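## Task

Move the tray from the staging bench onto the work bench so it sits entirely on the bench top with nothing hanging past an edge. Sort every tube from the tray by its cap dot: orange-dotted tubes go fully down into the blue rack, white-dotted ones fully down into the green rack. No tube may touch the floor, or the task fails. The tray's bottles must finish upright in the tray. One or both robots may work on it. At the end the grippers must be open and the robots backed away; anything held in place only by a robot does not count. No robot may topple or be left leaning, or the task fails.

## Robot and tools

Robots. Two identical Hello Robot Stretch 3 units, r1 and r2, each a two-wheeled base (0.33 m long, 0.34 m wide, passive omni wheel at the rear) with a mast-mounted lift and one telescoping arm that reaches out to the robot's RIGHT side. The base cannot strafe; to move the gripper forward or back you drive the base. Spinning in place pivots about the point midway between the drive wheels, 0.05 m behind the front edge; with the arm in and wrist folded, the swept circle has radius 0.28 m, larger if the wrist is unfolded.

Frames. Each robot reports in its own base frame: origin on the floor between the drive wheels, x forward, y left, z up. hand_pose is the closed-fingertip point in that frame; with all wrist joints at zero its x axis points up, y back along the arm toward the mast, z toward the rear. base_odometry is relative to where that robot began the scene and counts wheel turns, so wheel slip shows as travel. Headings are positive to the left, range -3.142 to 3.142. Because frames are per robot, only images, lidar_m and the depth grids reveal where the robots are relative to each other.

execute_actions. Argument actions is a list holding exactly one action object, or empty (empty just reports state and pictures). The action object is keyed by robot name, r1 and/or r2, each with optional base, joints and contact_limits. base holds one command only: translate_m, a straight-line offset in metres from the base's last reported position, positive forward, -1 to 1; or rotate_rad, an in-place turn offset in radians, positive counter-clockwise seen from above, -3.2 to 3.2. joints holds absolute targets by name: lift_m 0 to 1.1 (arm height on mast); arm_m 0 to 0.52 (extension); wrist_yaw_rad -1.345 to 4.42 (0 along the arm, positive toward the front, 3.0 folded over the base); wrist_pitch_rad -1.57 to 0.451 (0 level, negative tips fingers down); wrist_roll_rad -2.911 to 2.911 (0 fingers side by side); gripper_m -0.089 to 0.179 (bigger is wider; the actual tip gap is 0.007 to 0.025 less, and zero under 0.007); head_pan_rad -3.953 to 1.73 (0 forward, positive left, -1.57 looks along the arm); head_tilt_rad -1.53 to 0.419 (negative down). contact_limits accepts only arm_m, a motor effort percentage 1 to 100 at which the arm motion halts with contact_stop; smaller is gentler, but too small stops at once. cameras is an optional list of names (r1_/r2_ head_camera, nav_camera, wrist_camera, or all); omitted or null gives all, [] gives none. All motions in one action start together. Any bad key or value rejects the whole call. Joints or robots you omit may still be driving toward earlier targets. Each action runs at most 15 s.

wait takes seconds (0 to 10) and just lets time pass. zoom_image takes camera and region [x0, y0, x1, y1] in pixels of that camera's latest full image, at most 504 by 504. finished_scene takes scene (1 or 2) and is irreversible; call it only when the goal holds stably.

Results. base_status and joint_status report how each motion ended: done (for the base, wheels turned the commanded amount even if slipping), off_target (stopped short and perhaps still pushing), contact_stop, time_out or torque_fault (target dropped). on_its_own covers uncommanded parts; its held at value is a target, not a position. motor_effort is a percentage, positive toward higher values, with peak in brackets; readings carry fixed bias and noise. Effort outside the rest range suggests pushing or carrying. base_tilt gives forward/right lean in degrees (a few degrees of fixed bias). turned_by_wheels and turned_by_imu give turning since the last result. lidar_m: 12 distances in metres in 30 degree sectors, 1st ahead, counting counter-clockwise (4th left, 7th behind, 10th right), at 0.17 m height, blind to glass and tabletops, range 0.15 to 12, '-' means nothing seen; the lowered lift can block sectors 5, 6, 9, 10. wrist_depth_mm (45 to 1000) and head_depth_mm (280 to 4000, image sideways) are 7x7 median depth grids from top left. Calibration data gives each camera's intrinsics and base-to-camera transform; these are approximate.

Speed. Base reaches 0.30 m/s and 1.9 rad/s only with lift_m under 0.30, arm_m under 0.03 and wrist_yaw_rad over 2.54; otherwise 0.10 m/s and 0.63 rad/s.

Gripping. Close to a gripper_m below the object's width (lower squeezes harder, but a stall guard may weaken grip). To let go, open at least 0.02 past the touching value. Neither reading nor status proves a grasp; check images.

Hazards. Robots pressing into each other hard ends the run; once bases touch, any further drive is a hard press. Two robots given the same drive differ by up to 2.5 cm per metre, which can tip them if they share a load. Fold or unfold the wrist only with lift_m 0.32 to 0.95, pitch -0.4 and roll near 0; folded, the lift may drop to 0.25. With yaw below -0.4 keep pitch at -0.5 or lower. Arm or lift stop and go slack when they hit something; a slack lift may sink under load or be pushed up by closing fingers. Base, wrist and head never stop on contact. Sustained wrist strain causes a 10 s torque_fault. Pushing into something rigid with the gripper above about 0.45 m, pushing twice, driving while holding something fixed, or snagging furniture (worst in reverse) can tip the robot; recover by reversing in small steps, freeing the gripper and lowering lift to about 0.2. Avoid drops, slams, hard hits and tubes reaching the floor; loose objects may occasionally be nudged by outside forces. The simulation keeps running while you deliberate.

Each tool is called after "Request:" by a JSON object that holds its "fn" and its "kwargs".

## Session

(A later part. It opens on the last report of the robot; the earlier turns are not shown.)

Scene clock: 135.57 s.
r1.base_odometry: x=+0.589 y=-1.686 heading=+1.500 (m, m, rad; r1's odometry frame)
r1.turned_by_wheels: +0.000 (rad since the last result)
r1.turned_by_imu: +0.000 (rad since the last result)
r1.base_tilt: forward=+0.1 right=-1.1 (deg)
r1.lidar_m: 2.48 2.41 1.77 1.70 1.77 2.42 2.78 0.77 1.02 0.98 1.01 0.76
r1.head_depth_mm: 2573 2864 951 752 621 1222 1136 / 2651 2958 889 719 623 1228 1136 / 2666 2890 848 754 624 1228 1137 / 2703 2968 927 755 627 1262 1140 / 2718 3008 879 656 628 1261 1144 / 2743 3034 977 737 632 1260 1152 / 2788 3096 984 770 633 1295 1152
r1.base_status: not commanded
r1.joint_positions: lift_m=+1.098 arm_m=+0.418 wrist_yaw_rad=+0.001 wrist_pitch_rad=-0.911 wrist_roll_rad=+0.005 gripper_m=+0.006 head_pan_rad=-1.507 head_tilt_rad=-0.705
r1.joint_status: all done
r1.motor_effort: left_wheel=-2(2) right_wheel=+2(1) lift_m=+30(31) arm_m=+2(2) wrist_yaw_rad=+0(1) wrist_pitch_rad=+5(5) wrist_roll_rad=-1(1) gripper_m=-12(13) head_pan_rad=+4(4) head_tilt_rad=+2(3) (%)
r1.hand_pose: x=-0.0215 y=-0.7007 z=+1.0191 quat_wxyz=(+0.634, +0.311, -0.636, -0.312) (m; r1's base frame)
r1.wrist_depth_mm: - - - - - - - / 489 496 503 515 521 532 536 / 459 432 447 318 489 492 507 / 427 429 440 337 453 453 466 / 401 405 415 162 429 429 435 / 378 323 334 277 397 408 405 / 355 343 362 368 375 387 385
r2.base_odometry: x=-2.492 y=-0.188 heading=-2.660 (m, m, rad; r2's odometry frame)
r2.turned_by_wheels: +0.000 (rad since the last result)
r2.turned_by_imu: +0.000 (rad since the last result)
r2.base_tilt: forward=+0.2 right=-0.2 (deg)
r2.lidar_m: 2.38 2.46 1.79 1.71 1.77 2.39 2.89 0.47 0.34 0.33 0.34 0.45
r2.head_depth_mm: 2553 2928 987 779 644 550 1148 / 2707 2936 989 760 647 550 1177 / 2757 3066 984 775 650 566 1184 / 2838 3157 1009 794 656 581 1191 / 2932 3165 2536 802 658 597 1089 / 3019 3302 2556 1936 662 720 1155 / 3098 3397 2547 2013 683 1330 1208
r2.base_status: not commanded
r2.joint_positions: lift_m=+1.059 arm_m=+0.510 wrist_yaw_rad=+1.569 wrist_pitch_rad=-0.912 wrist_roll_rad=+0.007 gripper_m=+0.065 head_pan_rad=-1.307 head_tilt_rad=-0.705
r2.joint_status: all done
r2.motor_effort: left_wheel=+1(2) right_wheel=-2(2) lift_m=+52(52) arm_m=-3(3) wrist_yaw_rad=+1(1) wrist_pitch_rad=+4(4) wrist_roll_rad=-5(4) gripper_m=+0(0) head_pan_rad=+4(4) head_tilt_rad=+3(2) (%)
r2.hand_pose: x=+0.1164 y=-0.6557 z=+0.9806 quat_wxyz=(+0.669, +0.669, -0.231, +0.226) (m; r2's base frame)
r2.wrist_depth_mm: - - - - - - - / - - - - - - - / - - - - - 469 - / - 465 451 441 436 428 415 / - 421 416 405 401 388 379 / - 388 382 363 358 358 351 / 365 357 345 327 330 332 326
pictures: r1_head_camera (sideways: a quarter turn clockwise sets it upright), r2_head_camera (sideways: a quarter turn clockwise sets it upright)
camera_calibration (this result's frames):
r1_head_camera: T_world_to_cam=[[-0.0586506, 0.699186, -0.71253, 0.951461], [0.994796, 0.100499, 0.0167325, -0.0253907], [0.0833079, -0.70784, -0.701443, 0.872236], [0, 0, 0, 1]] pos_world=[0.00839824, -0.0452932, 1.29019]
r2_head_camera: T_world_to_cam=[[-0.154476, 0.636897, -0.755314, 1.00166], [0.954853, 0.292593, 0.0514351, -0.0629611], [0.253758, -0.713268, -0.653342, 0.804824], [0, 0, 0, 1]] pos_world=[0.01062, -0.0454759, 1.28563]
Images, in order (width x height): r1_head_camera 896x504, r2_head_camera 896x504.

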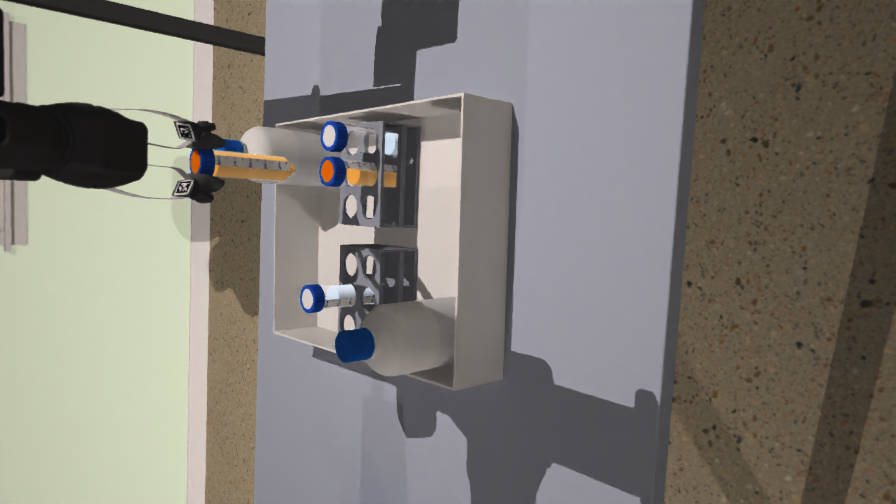

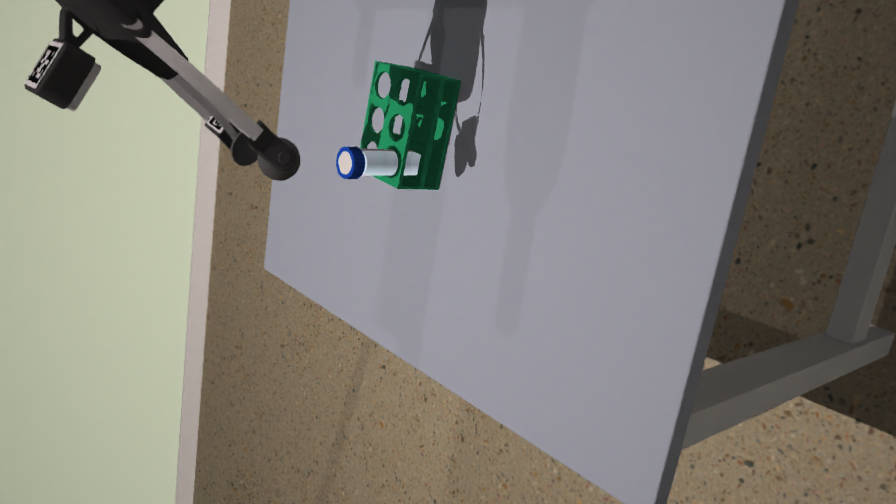

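Request:
{"fn": "execute_actions", "kwargs": {"actions": [{"r1":{"base":{"translate_m":0.487},"joints":{"arm_m":0.39}},"r2":{"base":{"translate_m":-0.516},"joints":{"arm_m":0.375,"wrist_yaw_rad":0,"head_pan_rad":-1.5}}}], "cameras": []}}

Request:
{"fn": "execute_actions", "kwargs": {"actions": [{"r1":{"joints":{"lift_m":1.018}},"r2":{"joints":{"lift_m":0.99}}}], "cameras": ["r1_head_camera","r1_wrist_camera","r2_wrist_camera"]}}

Request:
{"fn": "zoom_image", "kwargs": {"camera": "r1_head_camera", "region": [240,120,440,270]}}

Scene clock: 142.60 s.
r1.base_odometry: x=+0.624 y=-1.201 heading=+1.500 (m, m, rad; r1's odometry frame)
r1.turned_by_wheels: +0.000 (rad since the last result)
r1.turned_by_imu: +0.000 (rad since the last result)
r1.base_tilt: forward=+0.0 right=-1.1 (deg)
r1.lidar_m: 2.00 2.41 1.76 1.70 1.76 2.42 3.24 1.22 1.01 0.98 0.39 2.20
r1.head_depth_mm: 2592 2869 952 753 621 1222 1134 / 2643 2908 959 755 624 1226 1135 / 2680 2978 819 758 624 1227 1136 / 2698 2998 968 761 627 1256 1137 / 2710 3032 975 765 629 1265 1102 / 2799 3040 2408 766 629 739 1125 / 2777 3050 2423 1897 666 1287 1146
r1.base_status: done
r1.joint_positions: lift_m=+1.098 arm_m=+0.390 wrist_yaw_rad=+0.001 wrist_pitch_rad=-0.911 wrist_roll_rad=+0.005 gripper_m=+0.006 head_pan_rad=-1.507 head_tilt_rad=-0.705
r1.joint_status: all done
r1.motor_effort: left_wheel=-2(3) right_wheel=+2(9) lift_m=+30(30) arm_m=-2(2) wrist_yaw_rad=+0(1) wrist_pitch_rad=+5(5) wrist_roll_rad=-1(1) gripper_m=-12(12) head_pan_rad=+4(4) head_tilt_rad=+2(2) (%)
r1.hand_pose: x=-0.0215 y=-0.6731 z=+1.0191 quat_wxyz=(+0.634, +0.311, -0.636, -0.312) (m; r1's base frame)
r1.wrist_depth_mm: - - - - - - - / - 498 510 511 522 529 531 / - 465 471 477 483 469 480 / - 435 438 451 453 447 468 / - 410 416 162 423 414 369 / - 388 382 389 398 396 395 / 372 366 373 372 378 380 344
r2.base_odometry: x=-2.034 y=+0.051 heading=-2.660 (m, m, rad; r2's odometry frame)
r2.turned_by_wheels: +0.000 (rad since the last result)
r2.turned_by_imu: +0.002 (rad since the last result)
r2.base_tilt: forward=+0.3 right=-0.1 (deg)
r2.lidar_m: 2.90 2.45 1.78 1.71 1.77 2.39 2.38 0.48 0.35 0.34 0.35 0.47
r2.head_depth_mm: 2770 2877 988 782 643 559 1172 / - 2926 869 760 647 562 1174 / 2652 2973 914 763 651 566 1186 / 2741 3017 947 776 657 569 1190 / 2809 3096 947 636 659 585 1203 / 2786 3088 1028 783 661 587 1201 / 2799 3148 1042 812 666 591 1196
r2.base_status: done
r2.joint_positions: lift_m=+1.059 arm_m=+0.375 wrist_yaw_rad=+0.002 wrist_pitch_rad=-0.912 wrist_roll_rad=+0.005 gripper_m=+0.065 head_pan_rad=-1.493 head_tilt_rad=-0.705
r2.joint_status: all done
r2.motor_effort: left_wheel=+1(2) right_wheel=-1(6) lift_m=+51(52) arm_m=-3(3) wrist_yaw_rad=-2(5) wrist_pitch_rad=+4(4) wrist_roll_rad=-4(4) gripper_m=+1(1) head_pan_rad=-5(28) head_tilt_rad=+3(2) (%)
r2.hand_pose: x=-0.0213 y=-0.6581 z=+0.9807 quat_wxyz=(+0.634, +0.311, -0.636, -0.312) (m; r2's base frame)
r2.wrist_depth_mm: - - - - - - - / - - 564 543 532 518 504 / 527 515 497 319 467 471 458 / 470 450 447 422 427 426 415 / 428 386 412 403 399 387 377 / 394 317 319 311 348 358 348 / 362 305 337 333 326 334 325
pictures: none
No camera images: the call's "cameras" was empty. Leave "cameras" out to get every camera's image.

Scene clock: 144.17 s.
r1.base_odometry: x=+0.624 y=-1.201 heading=+1.500 (m, m, rad; r1's odometry frame)
r1.turned_by_wheels: +0.000 (rad since the last result)
r1.turned_by_imu: +0.000 (rad since the last result)
r1.base_tilt: forward=+0.1 right=-1.2 (deg)
r1.lidar_m: 2.01 2.41 1.77 1.70 1.77 2.42 3.25 1.22 1.01 0.98 0.39 2.20
r1.head_depth_mm: - 2870 954 752 621 1223 1132 / - 2950 960 756 624 1229 1133 / 2677 2954 774 758 624 1232 1138 / 2673 3003 966 762 626 1259 1145 / 2725 3000 973 765 628 1261 1101 / 2788 3045 2418 768 632 741 1127 / 2782 3099 2450 1898 666 1289 1148
r1.base_status: not commanded
r1.joint_positions: lift_m=+1.018 arm_m=+0.390 wrist_yaw_rad=+0.001 wrist_pitch_rad=-0.912 wrist_roll_rad=+0.005 gripper_m=+0.006 head_pan_rad=-1.507 head_tilt_rad=-0.705
r1.joint_status: all done
r1.motor_effort: left_wheel=-1(2) right_wheel=+2(2) lift_m=+18(29) arm_m=-2(2) wrist_yaw_rad=+0(1) wrist_pitch_rad=+5(5) wrist_roll_rad=-1(1) gripper_m=-12(13) head_pan_rad=+4(4) head_tilt_rad=+3(2) (%)
r1.hand_pose: x=-0.0215 y=-0.6731 z=+0.9397 quat_wxyz=(+0.634, +0.311, -0.636, -0.312) (m; r1's base frame)
r1.wrist_depth_mm: - 438 442 447 456 464 471 / - 403 408 414 419 415 393 / 381 377 380 386 391 386 399 / 351 354 352 362 366 365 327 / 329 330 308 161 346 347 299 / 311 315 286 315 321 328 292 / 295 295 300 302 305 311 296
r2.base_odometry: x=-2.034 y=+0.051 heading=-2.660 (m, m, rad; r2's odometry frame)
r2.turned_by_wheels: +0.000 (rad since the last result)
r2.turned_by_imu: +0.000 (rad since the last result)
r2.base_tilt: forward=+0.2 right=-0.2 (deg)
r2.lidar_m: 2.90 2.45 1.78 1.71 1.76 2.40 2.38 0.48 0.35 0.34 0.35 0.47
r2.head_depth_mm: - 2902 986 779 645 559 1171 / - - 886 759 646 564 1183 / 2683 2988 921 763 651 567 1180 / 2719 3019 945 773 655 570 1191 / 2782 3088 948 635 659 584 1200 / 2774 3092 1028 782 663 587 1200 / 2831 3136 1039 811 666 591 1201
r2.base_status: not commanded
r2.joint_positions: lift_m=+0.991 arm_m=+0.375 wrist_yaw_rad=+0.002 wrist_pitch_rad=-0.912 wrist_roll_rad=+0.005 gripper_m=+0.065 head_pan_rad=-1.493 head_tilt_rad=-0.705
r2.joint_status: all done
r2.motor_effort: left_wheel=+2(1) right_wheel=-1(1) lift_m=+16(49) arm_m=-3(3) wrist_yaw_rad=-2(2) wrist_pitch_rad=+4(4) wrist_roll_rad=-4(4) gripper_m=+0(0) head_pan_rad=-5(5) head_tilt_rad=+3(2) (%)
r2.hand_pose: x=-0.0213 y=-0.6581 z=+0.9120 quat_wxyz=(+0.634, +0.311, -0.636, -0.312) (m; r2's base frame)
r2.wrist_depth_mm: - - - - 915 - 467 / 492 479 458 250 428 426 415 / 430 368 386 299 377 383 375 / 388 362 369 348 346 348 340 / 219 221 330 282 311 319 311 / 260 259 265 207 272 294 289 / 248 279 278 273 269 272 269
pictures: r1_head_camera (sideways: a quarter turn clockwise sets it upright), r1_wrist_camera, r2_wrist_camera
camera_calibration (this result's frames):
r1_head_camera: T_world_to_cam=[[-0.0587162, 0.699181, -0.71253, 0.951462], [0.994787, 0.100593, 0.0167325, -0.0253907], [0.0833744, -0.707833, -0.701442, 0.872236], [0, 0, 0, 1]] pos_world=[0.00840249, -0.045293, 1.29019]
r1_wrist_camera: T_world_to_cam=[[-0.996538, 0.0680725, 0.0477366, -0.0311371], [0.0450995, 0.924927, -0.377461, 0.995342], [-0.0698475, -0.374001, -0.924794, 0.784485], [0, 0, 0, 1]] pos_world=[-0.0211244, -0.625101, 1.10268]
r2_wrist_camera: T_world_to_cam=[[-0.995514, 0.0338459, -0.0883522, 0.0933937], [0.0726982, 0.871287, -0.485359, 1.06144], [0.0605527, -0.489605, -0.869839, 0.634797], [0, 0, 0, 1]] pos_world=[-0.0226285, -0.617178, 1.0756]
Images, in order (width x height): r1_head_camera 896x504, r1_wrist_camera 644x364, r2_wrist_camera 644x364.

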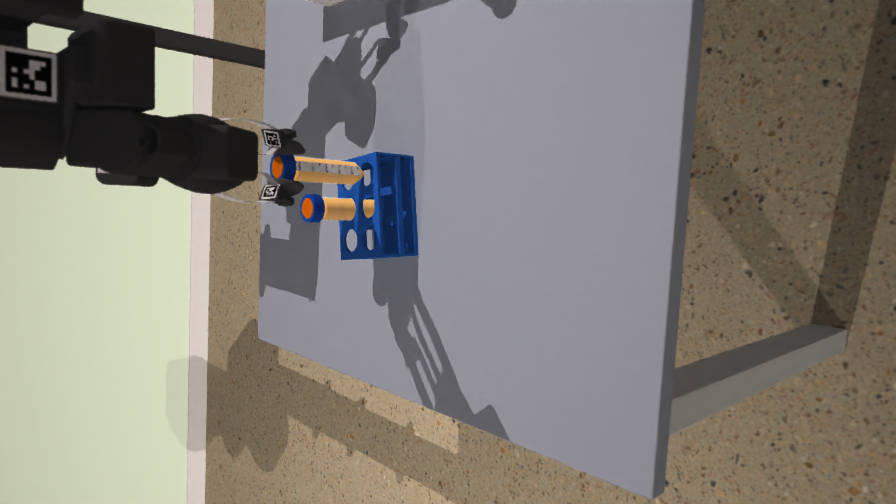

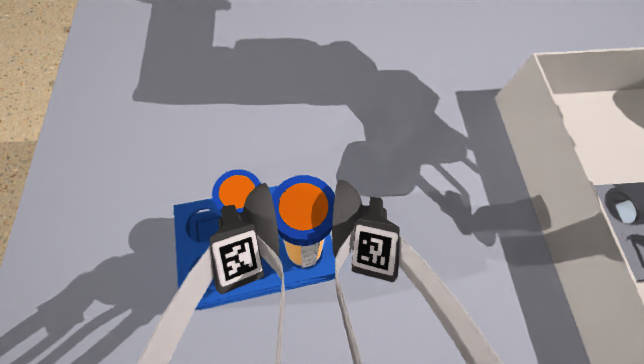

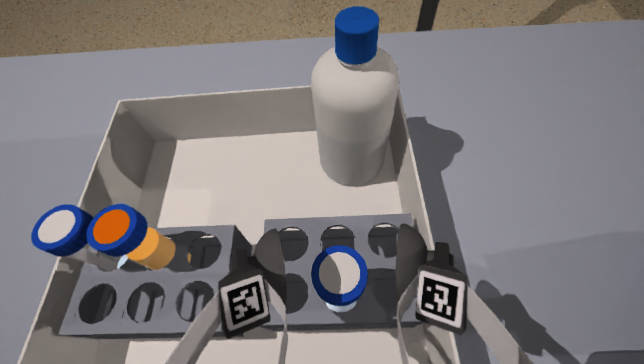

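Region (240, 120, 440, 270) of r1_head_camera's 896x504 image, scaled by 2.520, with more detail than that image has; it fills the top 378 rows of this view, and the rest is white.

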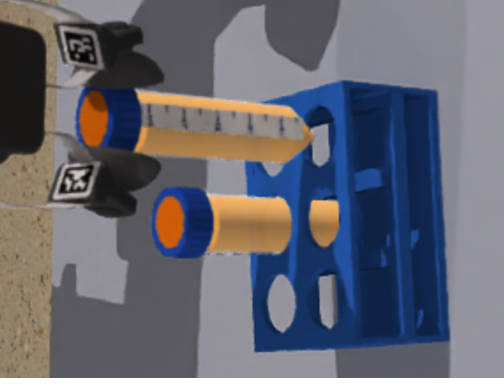

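Request:
{"fn": "execute_actions", "kwargs": {"actions": [{"r1":{"joints":{"lift_m":0.961}},"r2":{"joints":{"lift_m":0.961}}}], "cameras": ["r1_wrist_camera"]}}

Request:
{"fn": "execute_actions", "kwargs": {"actions": [{"r1":{"joints":{"gripper_m":0.058}},"r2":{"joints":{"gripper_m":0.005}}}], "cameras": ["r1_wrist_camera","r2_wrist_camera"]}}

Request:
{"fn": "execute_actions", "kwargs": {"actions": [{"r1":{"joints":{"lift_m":1.06}},"r2":{"joints":{"lift_m":1.098}}}], "cameras": ["r1_head_camera","r2_head_camera"]}}

Request:
{"fn": "execute_actions", "kwargs": {"actions": [{"r1":{"base":{"translate_m":-0.626},"joints":{"arm_m":0.45,"wrist_yaw_rad":1.57,"gripper_m":0.065,"head_pan_rad":-1.3}},"r2":{"base":{"translate_m":0.611},"joints":{"arm_m":0.41}}}], "cameras": ["r1_nav_camera","r2_head_camera"]}}

Scene clock: 147.07 s.
r1.base_odometry: x=+0.624 y=-1.201 heading=+1.500 (m, m, rad; r1's odometry frame)
r1.turned_by_wheels: +0.000 (rad since the last result)
r1.turned_by_imu: +0.000 (rad since the last result)
r1.base_tilt: forward=+0.1 right=-1.2 (deg)
r1.lidar_m: 2.01 2.41 1.77 1.70 1.77 2.43 3.24 1.23 1.01 0.98 0.39 2.20
r1.head_depth_mm: 2445 2850 957 752 620 1222 1135 / 2532 - 958 755 622 1224 1138 / 2651 2956 766 758 624 1227 1139 / 2687 3002 969 761 627 1256 1142 / 2735 2995 973 763 627 1259 1100 / 2777 3033 2418 767 630 740 1127 / 2793 3058 2424 1906 666 1291 1147
r1.base_status: not commanded
r1.joint_positions: lift_m=+0.961 arm_m=+0.390 wrist_yaw_rad=+0.001 wrist_pitch_rad=-0.912 wrist_roll_rad=+0.005 gripper_m=+0.006 head_pan_rad=-1.507 head_tilt_rad=-0.705
r1.joint_status: all done
r1.motor_effort: left_wheel=-2(2) right_wheel=+2(2) lift_m=+17(17) arm_m=-2(2) wrist_yaw_rad=-1(0) wrist_pitch_rad=+5(5) wrist_roll_rad=-1(1) gripper_m=-12(12) head_pan_rad=+4(4) head_tilt_rad=+2(2) (%)
r1.hand_pose: x=-0.0215 y=-0.6730 z=+0.8827 quat_wxyz=(+0.634, +0.311, -0.636, -0.312) (m; r1's base frame)
r1.wrist_depth_mm: 358 361 365 373 378 384 313 / 330 337 339 345 350 352 300 / 308 313 315 320 326 330 281 / 288 290 191 243 307 309 284 / 273 271 222 161 287 291 287 / 259 255 257 263 268 272 274 / 244 245 249 251 255 259 259
r2.base_odometry: x=-2.034 y=+0.051 heading=-2.660 (m, m, rad; r2's odometry frame)
r2.turned_by_wheels: +0.000 (rad since the last result)
r2.turned_by_imu: +0.000 (rad since the last result)
r2.base_tilt: forward=+0.1 right=-0.3 (deg)
r2.lidar_m: 2.89 2.45 1.77 1.71 1.76 2.40 2.38 0.48 0.35 0.34 0.35 0.47
r2.head_depth_mm: 2533 - 986 781 645 560 1169 / 2642 - 919 760 646 564 1181 / 2675 2966 921 768 652 565 1185 / 2743 3012 951 775 655 568 1194 / 2793 3077 950 637 659 583 1195 / 2801 3108 1025 783 663 587 1195 / 2816 3143 1041 812 666 590 1204
r2.base_status: not commanded
r2.joint_positions: lift_m=+0.962 arm_m=+0.375 wrist_yaw_rad=+0.002 wrist_pitch_rad=-0.912 wrist_roll_rad=+0.005 gripper_m=+0.065 head_pan_rad=-1.493 head_tilt_rad=-0.705
r2.joint_status: all done
r2.motor_effort: left_wheel=+1(1) right_wheel=-1(1) lift_m=+16(15) arm_m=-3(3) wrist_yaw_rad=-2(2) wrist_pitch_rad=+4(4) wrist_roll_rad=-4(3) gripper_m=+0(0) head_pan_rad=-5(5) head_tilt_rad=+2(2) (%)
r2.hand_pose: x=-0.0213 y=-0.6581 z=+0.8830 quat_wxyz=(+0.634, +0.311, -0.636, -0.312) (m; r2's base frame)
r2.wrist_depth_mm: - - 475 228 435 434 427 / 440 338 341 234 380 387 378 / 389 355 360 297 319 347 341 / 283 333 332 323 314 318 310 / 207 235 254 236 258 290 284 / 229 232 228 185 217 268 263 / 237 254 253 250 244 246 243
pictures: r1_wrist_camera
camera_calibration (this result's frames):
r1_wrist_camera: T_world_to_cam=[[-0.996538, 0.0680675, 0.0477442, -0.028427], [0.0450998, 0.924969, -0.377357, 0.973733], [-0.0698477, -0.373897, -0.924836, 0.731869], [0, 0, 0, 1]] pos_world=[-0.0211244, -0.625094, 1.04566]
Images, in order (width x height): r1_wrist_camera 644x364.

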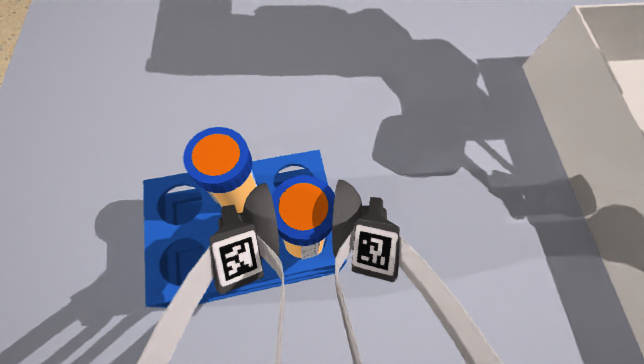

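Scene clock: 148.17 s.
r1.base_odometry: x=+0.624 y=-1.201 heading=+1.500 (m, m, rad; r1's odometry frame)
r1.turned_by_wheels: +0.000 (rad since the last result)
r1.turned_by_imu: +0.000 (rad since the last result)
r1.base_tilt: forward=+0.0 right=-1.1 (deg)
r1.lidar_m: 2.00 2.41 1.76 1.70 1.77 2.42 3.26 1.22 1.01 0.98 0.39 2.20
r1.head_depth_mm: 2465 2817 954 752 620 1225 1129 / 2537 - 939 755 624 1225 1136 / 2641 2963 776 758 624 1233 1133 / 2709 2968 965 760 625 1262 1147 / 2717 2995 972 764 628 1261 1100 / 2749 3077 2421 768 630 739 1130 / 2789 3057 2421 1900 667 1293 1150
r1.base_status: not commanded
r1.joint_positions: lift_m=+0.961 arm_m=+0.390 wrist_yaw_rad=+0.001 wrist_pitch_rad=-0.912 wrist_roll_rad=+0.005 gripper_m=+0.058 head_pan_rad=-1.507 head_tilt_rad=-0.705
r1.joint_status: all done
r1.motor_effort: left_wheel=-2(1) right_wheel=+2(2) lift_m=+18(18) arm_m=-2(2) wrist_yaw_rad=-1(1) wrist_pitch_rad=+5(5) wrist_roll_rad=-1(1) gripper_m=+0(87) head_pan_rad=+4(4) head_tilt_rad=+3(2) (%)
r1.hand_pose: x=-0.0215 y=-0.6730 z=+0.8827 quat_wxyz=(+0.634, +0.311, -0.636, -0.312) (m; r1's base frame)
r1.wrist_depth_mm: 358 362 368 372 379 390 312 / 332 332 339 348 350 350 302 / 308 312 315 322 328 329 281 / 291 292 226 243 306 309 283 / 274 271 224 201 290 291 288 / 258 258 256 262 268 276 274 / 244 248 249 253 257 259 260
r2.base_odometry: x=-2.034 y=+0.051 heading=-2.660 (m, m, rad; r2's odometry frame)
r2.turned_by_wheels: +0.000 (rad since the last result)
r2.turned_by_imu: +0.000 (rad since the last result)
r2.base_tilt: forward=+0.3 right=-0.2 (deg)
r2.lidar_m: 2.90 2.45 1.77 1.70 1.77 2.40 2.37 0.48 0.35 0.34 0.35 0.47
r2.head_depth_mm: 2547 - 987 780 644 561 1175 / 2642 - 920 756 646 562 1184 / 2700 3000 931 764 651 567 1182 / 2725 3089 949 774 656 570 1192 / 2774 3098 949 634 659 584 1191 / 2794 3120 1030 784 662 586 1197 / 2780 3158 1038 811 666 590 1200
r2.base_status: not commanded
r2.joint_positions: lift_m=+0.962 arm_m=+0.375 wrist_yaw_rad=+0.002 wrist_pitch_rad=-0.912 wrist_roll_rad=+0.005 gripper_m=+0.006 head_pan_rad=-1.493 head_tilt_rad=-0.705
r2.joint_status: all done
r2.motor_effort: left_wheel=+1(1) right_wheel=+0(1) lift_m=+16(16) arm_m=-3(3) wrist_yaw_rad=-2(2) wrist_pitch_rad=+4(4) wrist_roll_rad=-4(4) gripper_m=-12(83) head_pan_rad=-5(5) head_tilt_rad=+2(2) (%)
r2.hand_pose: x=-0.0213 y=-0.6581 z=+0.8830 quat_wxyz=(+0.634, +0.311, -0.636, -0.312) (m; r2's base frame)
r2.wrist_depth_mm: - - 473 228 436 438 425 / 443 340 341 234 378 388 377 / 389 354 360 299 320 346 340 / 286 332 334 321 313 316 310 / 207 235 255 239 250 290 285 / 231 231 243 160 - 268 260 / 236 254 253 251 244 248 242
pictures: r1_wrist_camera, r2_wrist_camera
camera_calibration (this result's frames):
r1_wrist_camera: T_world_to_cam=[[-0.996537, 0.0680699, 0.0477443, -0.0284258], [0.045102, 0.924969, -0.377357, 0.973733], [-0.0698486, -0.373897, -0.924836, 0.731869], [0, 0, 0, 1]] pos_world=[-0.0211247, -0.625094, 1.04566]
r2_wrist_camera: T_world_to_cam=[[-0.995513, 0.0338667, -0.0883526, 0.0908424], [0.0727176, 0.871278, -0.485373, 1.04737], [0.0605417, -0.48962, -0.869832, 0.609551], [0, 0, 0, 1]] pos_world=[-0.0226306, -0.617178, 1.0466]
Images, in order (width x height): r1_wrist_camera 644x364, r2_wrist_camera 644x364.

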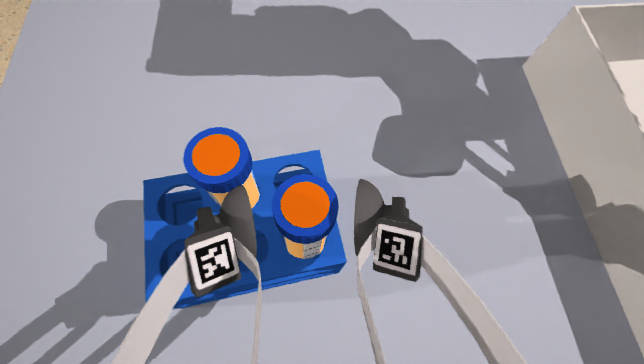

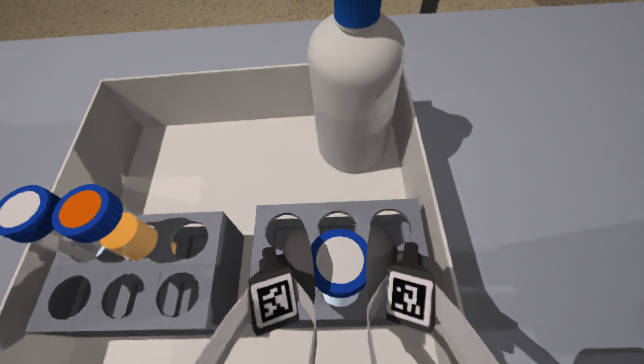

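Scene clock: 150.23 s.
r1.base_odometry: x=+0.624 y=-1.201 heading=+1.500 (m, m, rad; r1's odometry frame)
r1.turned_by_wheels: +0.000 (rad since the last result)
r1.turned_by_imu: +0.000 (rad since the last result)
r1.base_tilt: forward=+0.0 right=-1.1 (deg)
r1.lidar_m: 2.00 2.41 1.76 1.70 1.77 2.42 3.25 1.23 1.01 0.98 0.39 2.21
r1.head_depth_mm: 2685 2851 956 752 620 1222 1134 / - 2929 960 755 623 1231 1139 / 2652 2980 877 757 623 1230 1137 / 2688 3004 969 761 626 1253 1143 / 2731 3042 973 765 630 1259 1104 / 2768 3042 2409 768 631 741 1124 / 2784 3085 2458 1902 668 1297 1147
r1.base_status: not commanded
r1.joint_positions: lift_m=+1.060 arm_m=+0.390 wrist_yaw_rad=+0.001 wrist_pitch_rad=-0.912 wrist_roll_rad=+0.005 gripper_m=+0.058 head_pan_rad=-1.507 head_tilt_rad=-0.705
r1.joint_status: all done
r1.motor_effort: left_wheel=-2(2) right_wheel=+2(2) lift_m=+30(31) arm_m=-2(2) wrist_yaw_rad=+0(1) wrist_pitch_rad=+5(6) wrist_roll_rad=-1(1) gripper_m=+0(0) head_pan_rad=+4(4) head_tilt_rad=+2(2) (%)
r1.hand_pose: x=-0.0215 y=-0.6730 z=+0.9810 quat_wxyz=(+0.634, +0.311, -0.636, -0.312) (m; r1's base frame)
r1.wrist_depth_mm: - 488 495 501 512 519 527 / - 448 459 467 472 482 440 / - 423 432 434 440 436 448 / - 395 402 407 415 403 421 / 379 373 316 327 394 386 332 / 353 352 322 353 357 368 333 / 331 332 337 341 344 350 325
r2.base_odometry: x=-2.034 y=+0.051 heading=-2.660 (m, m, rad; r2's odometry frame)
r2.turned_by_wheels: +0.000 (rad since the last result)
r2.turned_by_imu: +0.000 (rad since the last result)
r2.base_tilt: forward=+0.0 right=-0.1 (deg)
r2.lidar_m: 2.90 2.45 1.77 1.70 1.76 2.40 2.38 0.48 0.35 0.34 0.35 0.47
r2.head_depth_mm: 2648 2897 987 779 644 559 1168 / - 2943 872 757 646 565 1178 / 2699 2974 924 769 648 566 1182 / 2751 3082 949 772 654 569 1191 / 2758 3090 948 638 658 584 1200 / 2826 3102 1025 782 663 587 1202 / 2793 3105 1035 807 666 592 1201
r2.base_status: not commanded
r2.joint_positions: lift_m=+1.097 arm_m=+0.375 wrist_yaw_rad=+0.002 wrist_pitch_rad=-0.912 wrist_roll_rad=+0.005 gripper_m=+0.006 head_pan_rad=-1.493 head_tilt_rad=-0.705
r2.joint_status: all done
r2.motor_effort: left_wheel=+1(2) right_wheel=-1(1) lift_m=+52(53) arm_m=-3(3) wrist_yaw_rad=-2(3) wrist_pitch_rad=+4(4) wrist_roll_rad=-4(4) gripper_m=-12(12) head_pan_rad=-5(5) head_tilt_rad=+2(2) (%)
r2.hand_pose: x=-0.0213 y=-0.6581 z=+1.0184 quat_wxyz=(+0.634, +0.311, -0.636, -0.312) (m; r2's base frame)
r2.wrist_depth_mm: - - - - - - - / - - - - - - 564 / 577 568 552 535 523 515 500 / 517 499 479 456 467 465 454 / 471 450 448 438 436 427 420 / 432 377 354 161 - 396 371 / 396 371 372 369 365 367 357
pictures: r1_head_camera (sideways: a quarter turn clockwise sets it upright), r2_head_camera (sideways: a quarter turn clockwise sets it upright)
camera_calibration (this result's frames):
r1_head_camera: T_world_to_cam=[[-0.0587163, 0.699181, -0.71253, 0.951462], [0.994787, 0.100593, 0.0167325, -0.0253907], [0.0833745, -0.707833, -0.701442, 0.872236], [0, 0, 0, 1]] pos_world=[0.0084025, -0.045293, 1.29019]
r2_head_camera: T_world_to_cam=[[-0.034036, 0.654452, -0.755337, 1.00095], [0.992491, 0.110979, 0.0514339, -0.0631892], [0.117488, -0.747915, -0.653315, 0.80562], [0, 0, 0, 1]] pos_world=[0.00213277, -0.045528, 1.28563]
Images, in order (width x height): r1_head_camera 896x504, r2_head_camera 896x504.

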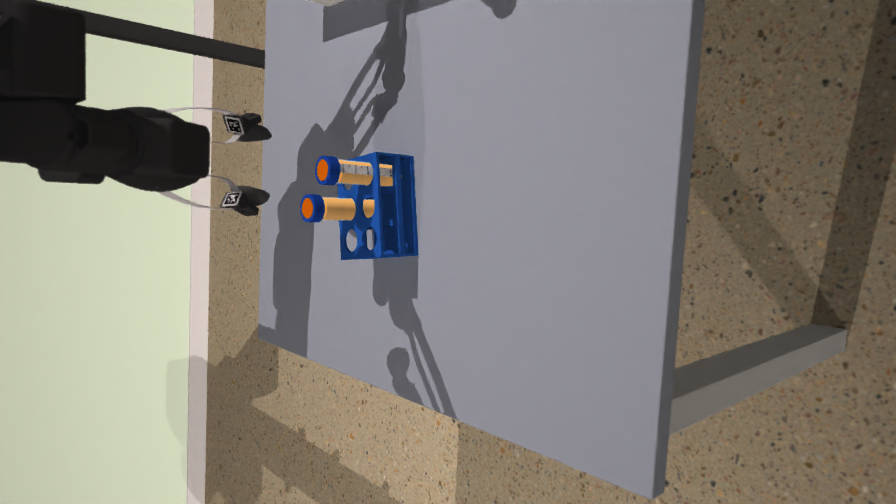

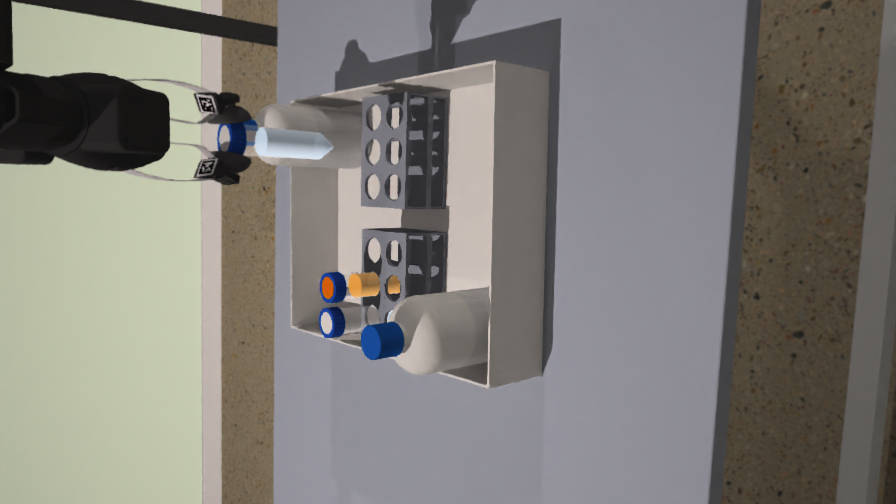

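Scene clock: 157.67 s.
r1.base_odometry: x=+0.579 y=-1.825 heading=+1.500 (m, m, rad; r1's odometry frame)
r1.turned_by_wheels: +0.000 (rad since the last result)
r1.turned_by_imu: -0.002 (rad since the last result)
r1.base_tilt: forward=+0.0 right=-1.3 (deg)
r1.lidar_m: 2.62 2.41 1.76 1.70 1.77 2.41 2.64 0.64 1.01 0.98 1.01 0.89
r1.head_depth_mm: 2515 2961 953 753 621 552 1134 / 2589 2929 887 754 622 567 1134 / 2726 3040 819 754 625 1226 1137 / 2831 3069 951 700 626 1255 1144 / 2914 3145 858 700 629 1293 1147 / 2978 3240 979 723 646 1318 1149 / 3092 3375 945 768 666 1331 1153
r1.base_status: done
r1.joint_positions: lift_m=+1.060 arm_m=+0.450 wrist_yaw_rad=+1.567 wrist_pitch_rad=-0.912 wrist_roll_rad=+0.005 gripper_m=+0.065 head_pan_rad=-1.307 head_tilt_rad=-0.705
r1.joint_status: all done
r1.motor_effort: left_wheel=-1(6) right_wheel=+2(4) lift_m=+30(30) arm_m=+2(2) wrist_yaw_rad=+3(4) wrist_pitch_rad=+5(5) wrist_roll_rad=-1(2) gripper_m=+0(41) head_pan_rad=+4(24) head_tilt_rad=+2(2) (%)
r1.hand_pose: x=+0.1165 y=-0.5954 z=+0.9810 quat_wxyz=(+0.669, +0.669, -0.231, +0.226) (m; r1's base frame)
r1.wrist_depth_mm: - 488 486 503 510 518 - / - 454 296 404 415 432 495 / - 424 364 423 427 427 457 / - 397 398 399 401 408 416 / 377 373 376 375 386 383 248 / 353 351 353 357 298 329 245 / 332 333 332 338 337 345 352
r2.base_odometry: x=-2.576 y=-0.232 heading=-2.660 (m, m, rad; r2's odometry frame)
r2.turned_by_wheels: +0.000 (rad since the last result)
r2.turned_by_imu: -0.005 (rad since the last result)
r2.base_tilt: forward=+0.3 right=-0.1 (deg)
r2.lidar_m: 2.28 2.36 1.78 1.72 1.77 2.40 2.99 0.47 0.34 0.33 0.34 2.38
r2.head_depth_mm: 2582 2929 990 780 645 549 1171 / - 2922 960 764 646 552 1179 / 2695 2960 968 765 652 564 1181 / 2730 3041 1009 794 656 570 1197 / 2744 3075 1023 799 657 572 1170 / 2784 3042 2560 860 662 576 1135 / 2779 3119 2572 2020 1634 590 1204
r2.base_status: done
r2.joint_positions: lift_m=+1.097 arm_m=+0.410 wrist_yaw_rad=+0.001 wrist_pitch_rad=-0.912 wrist_roll_rad=+0.005 gripper_m=+0.006 head_pan_rad=-1.493 head_tilt_rad=-0.705
r2.joint_status: all done
r2.motor_effort: left_wheel=+2(5) right_wheel=-1(2) lift_m=+52(52) arm_m=+2(1) wrist_yaw_rad=-1(3) wrist_pitch_rad=+4(4) wrist_roll_rad=-4(4) gripper_m=-12(11) head_pan_rad=-5(5) head_tilt_rad=+2(2) (%)
r2.hand_pose: x=-0.0214 y=-0.6925 z=+1.0184 quat_wxyz=(+0.634, +0.311, -0.636, -0.312) (m; r2's base frame)
r2.wrist_depth_mm: - - - - - - - / - - - - - - - / - - 556 545 527 510 501 / - - 500 486 473 466 450 / - - 452 450 440 427 411 / - 429 417 160 - 399 389 / - 392 382 327 364 368 359
pictures: r1_nav_camera (sideways: a quarter turn counterclockwise sets it upright), r2_head_camera (sideways: a quarter turn clockwise sets it upright)
camera_calibration (this result's frames):
r1_nav_camera: T_world_to_cam=[[0.227314, -0.663379, 0.712921, -0.890047], [-0.96051, -0.273365, 0.0518892, -0.00907074], [0.160465, -0.696563, -0.699322, 0.864645], [0, 0, 0, 1]] pos_world=[0.0548621, 0.00936159, 1.23967]
r2_head_camera: T_world_to_cam=[[-0.034035, 0.654452, -0.755337, 1.00095], [0.992491, 0.110978, 0.0514339, -0.0631892], [0.117486, -0.747915, -0.653315, 0.80562], [0, 0, 0, 1]] pos_world=[0.00213271, -0.045528, 1.28563]
Images, in order (width x height): r1_nav_camera 672x504, r2_head_camera 896x504.

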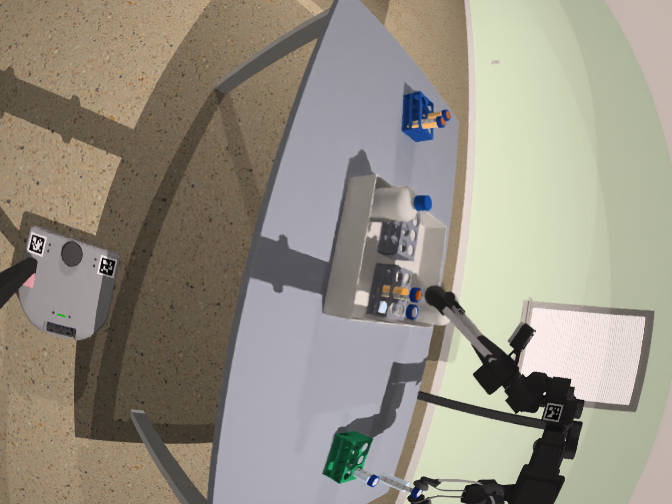

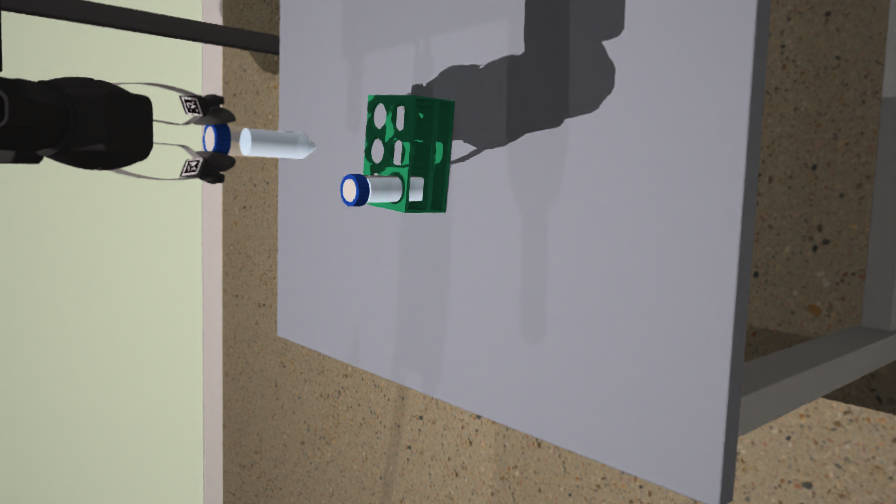

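Request:
{"fn": "execute_actions", "kwargs": {"actions": [{"r1":{"joints":{"lift_m":1.01,"arm_m":0.512}},"r2":{"joints":{"lift_m":1.018}}}], "cameras": ["r2_head_camera","r1_wrist_camera","r2_wrist_camera"]}}

Request:
{"fn": "zoom_image", "kwargs": {"camera": "r2_head_camera", "region": [270,80,470,230]}}

Scene clock: 159.93 s.
r1.base_odometry: x=+0.579 y=-1.825 heading=+1.500 (m, m, rad; r1's odometry frame)
r1.turned_by_wheels: +0.000 (rad since the last result)
r1.turned_by_imu: +0.000 (rad since the last result)
r1.base_tilt: forward=+0.1 right=-1.2 (deg)
r1.lidar_m: 2.62 2.41 1.76 1.70 1.77 2.41 2.64 0.64 1.01 0.98 1.01 0.89
r1.head_depth_mm: 2563 2807 956 750 620 552 1133 / 2647 2955 891 754 623 566 1136 / 2717 3000 848 754 624 1230 1133 / 2811 3069 946 698 626 1265 1141 / 2915 3139 857 702 628 1291 1140 / 2997 3271 976 723 644 1320 1144 / 3109 3401 946 770 666 1325 1144
r1.base_status: not commanded
r1.joint_positions: lift_m=+1.010 arm_m=+0.512 wrist_yaw_rad=+1.568 wrist_pitch_rad=-0.912 wrist_roll_rad=+0.005 gripper_m=+0.065 head_pan_rad=-1.307 head_tilt_rad=-0.705
r1.joint_status: all done
r1.motor_effort: left_wheel=-1(1) right_wheel=+2(2) lift_m=+17(28) arm_m=+2(2) wrist_yaw_rad=+2(3) wrist_pitch_rad=+5(5) wrist_roll_rad=-2(1) gripper_m=+0(0) head_pan_rad=+4(4) head_tilt_rad=+2(2) (%)
r1.hand_pose: x=+0.1165 y=-0.6574 z=+0.9317 quat_wxyz=(+0.669, +0.669, -0.231, +0.226) (m; r1's base frame)
r1.wrist_depth_mm: 421 243 358 356 380 451 - / 390 284 376 357 401 400 432 / 366 336 363 312 380 362 390 / 340 329 346 324 356 342 366 / 320 314 326 212 339 223 178 / 302 287 304 251 308 229 187 / 283 284 291 256 294 299 304
r2.base_odometry: x=-2.576 y=-0.232 heading=-2.660 (m, m, rad; r2's odometry frame)
r2.turned_by_wheels: +0.000 (rad since the last result)
r2.turned_by_imu: +0.000 (rad since the last result)
r2.base_tilt: forward=+0.1 right=-0.1 (deg)
r2.lidar_m: 2.29 2.37 1.78 1.71 1.77 2.40 2.99 0.47 0.34 0.33 0.34 2.38
r2.head_depth_mm: - 2906 987 779 645 548 1172 / - - 956 765 647 551 1174 / 2718 3013 965 766 651 564 1189 / 2739 3043 1013 796 654 568 1184 / 2745 3067 1022 801 659 570 1170 / 2741 3051 2545 836 661 574 1132 / 2804 3095 2579 1987 1640 591 1201
r2.base_status: not commanded
r2.joint_positions: lift_m=+1.019 arm_m=+0.410 wrist_yaw_rad=+0.001 wrist_pitch_rad=-0.912 wrist_roll_rad=+0.005 gripper_m=+0.006 head_pan_rad=-1.493 head_tilt_rad=-0.705
r2.joint_status: all done
r2.motor_effort: left_wheel=+2(2) right_wheel=-1(2) lift_m=+16(48) arm_m=+1(2) wrist_yaw_rad=-2(2) wrist_pitch_rad=+4(4) wrist_roll_rad=-4(4) gripper_m=-11(12) head_pan_rad=-5(5) head_tilt_rad=+3(2) (%)
r2.hand_pose: x=-0.0214 y=-0.6925 z=+0.9400 quat_wxyz=(+0.634, +0.311, -0.636, -0.312) (m; r2's base frame)
r2.wrist_depth_mm: - - - - - - - / - - 499 491 478 463 452 / - 470 451 439 427 416 404 / - 419 407 395 385 380 372 / - 374 369 364 356 347 342 / - 344 342 160 - 319 313 / - 314 309 255 294 296 292
pictures: r1_wrist_camera, r2_head_camera (sideways: a quarter turn clockwise sets it upright), r2_wrist_camera
camera_calibration (this result's frames):
r1_wrist_camera: T_world_to_cam=[[-0.0720729, -0.996256, 0.0477365, -0.701675], [-0.924738, 0.0488125, -0.377462, 0.508639], [0.373719, -0.0713486, -0.924794, 0.939884], [0, 0, 0, 1]] pos_world=[0.0685338, -0.656817, 1.09469]
r2_head_camera: T_world_to_cam=[[-0.0340353, 0.654452, -0.755337, 1.00095], [0.992491, 0.110978, 0.0514339, -0.0631892], [0.117487, -0.747915, -0.653315, 0.80562], [0, 0, 0, 1]] pos_world=[0.00213272, -0.045528, 1.28563]
r2_wrist_camera: T_world_to_cam=[[-0.995497, 0.0343375, -0.0883521, 0.0973052], [0.0731282, 0.871253, -0.485357, 1.10502], [0.0603111, -0.489632, -0.869841, 0.642259], [0, 0, 0, 1]] pos_world=[-0.0226763, -0.651621, 1.10359]
Images, in order (width x height): r1_wrist_camera 644x364, r2_head_camera 896x504, r2_wrist_camera 644x364.

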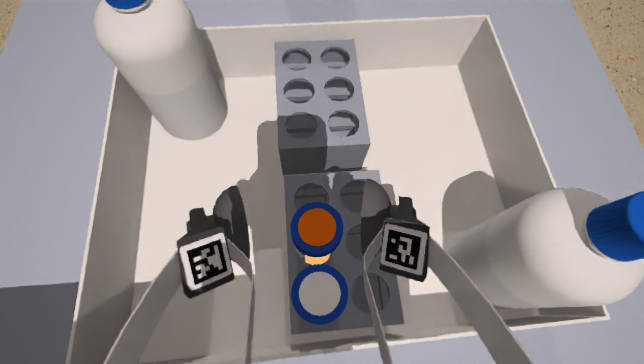

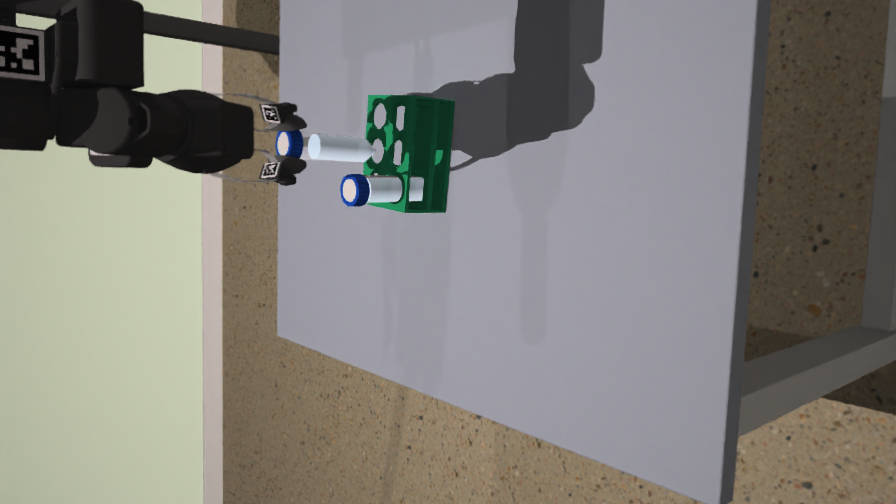

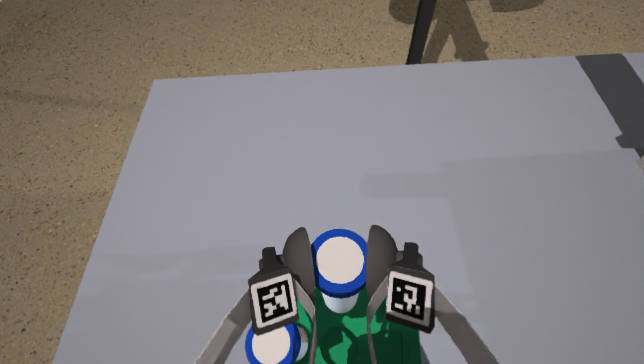

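Region (270, 80, 470, 230) of r2_head_camera's 896x504 image, scaled by 2.520, with more detail than that image has; it fills the top 378 rows of this view, and the rest is white.

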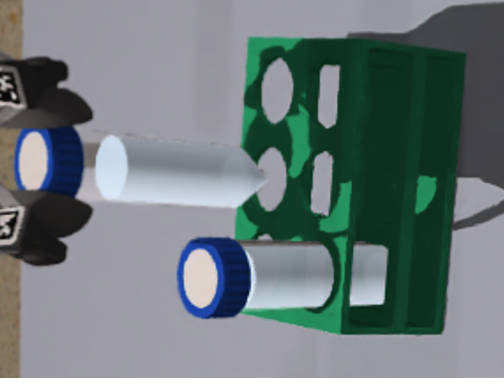

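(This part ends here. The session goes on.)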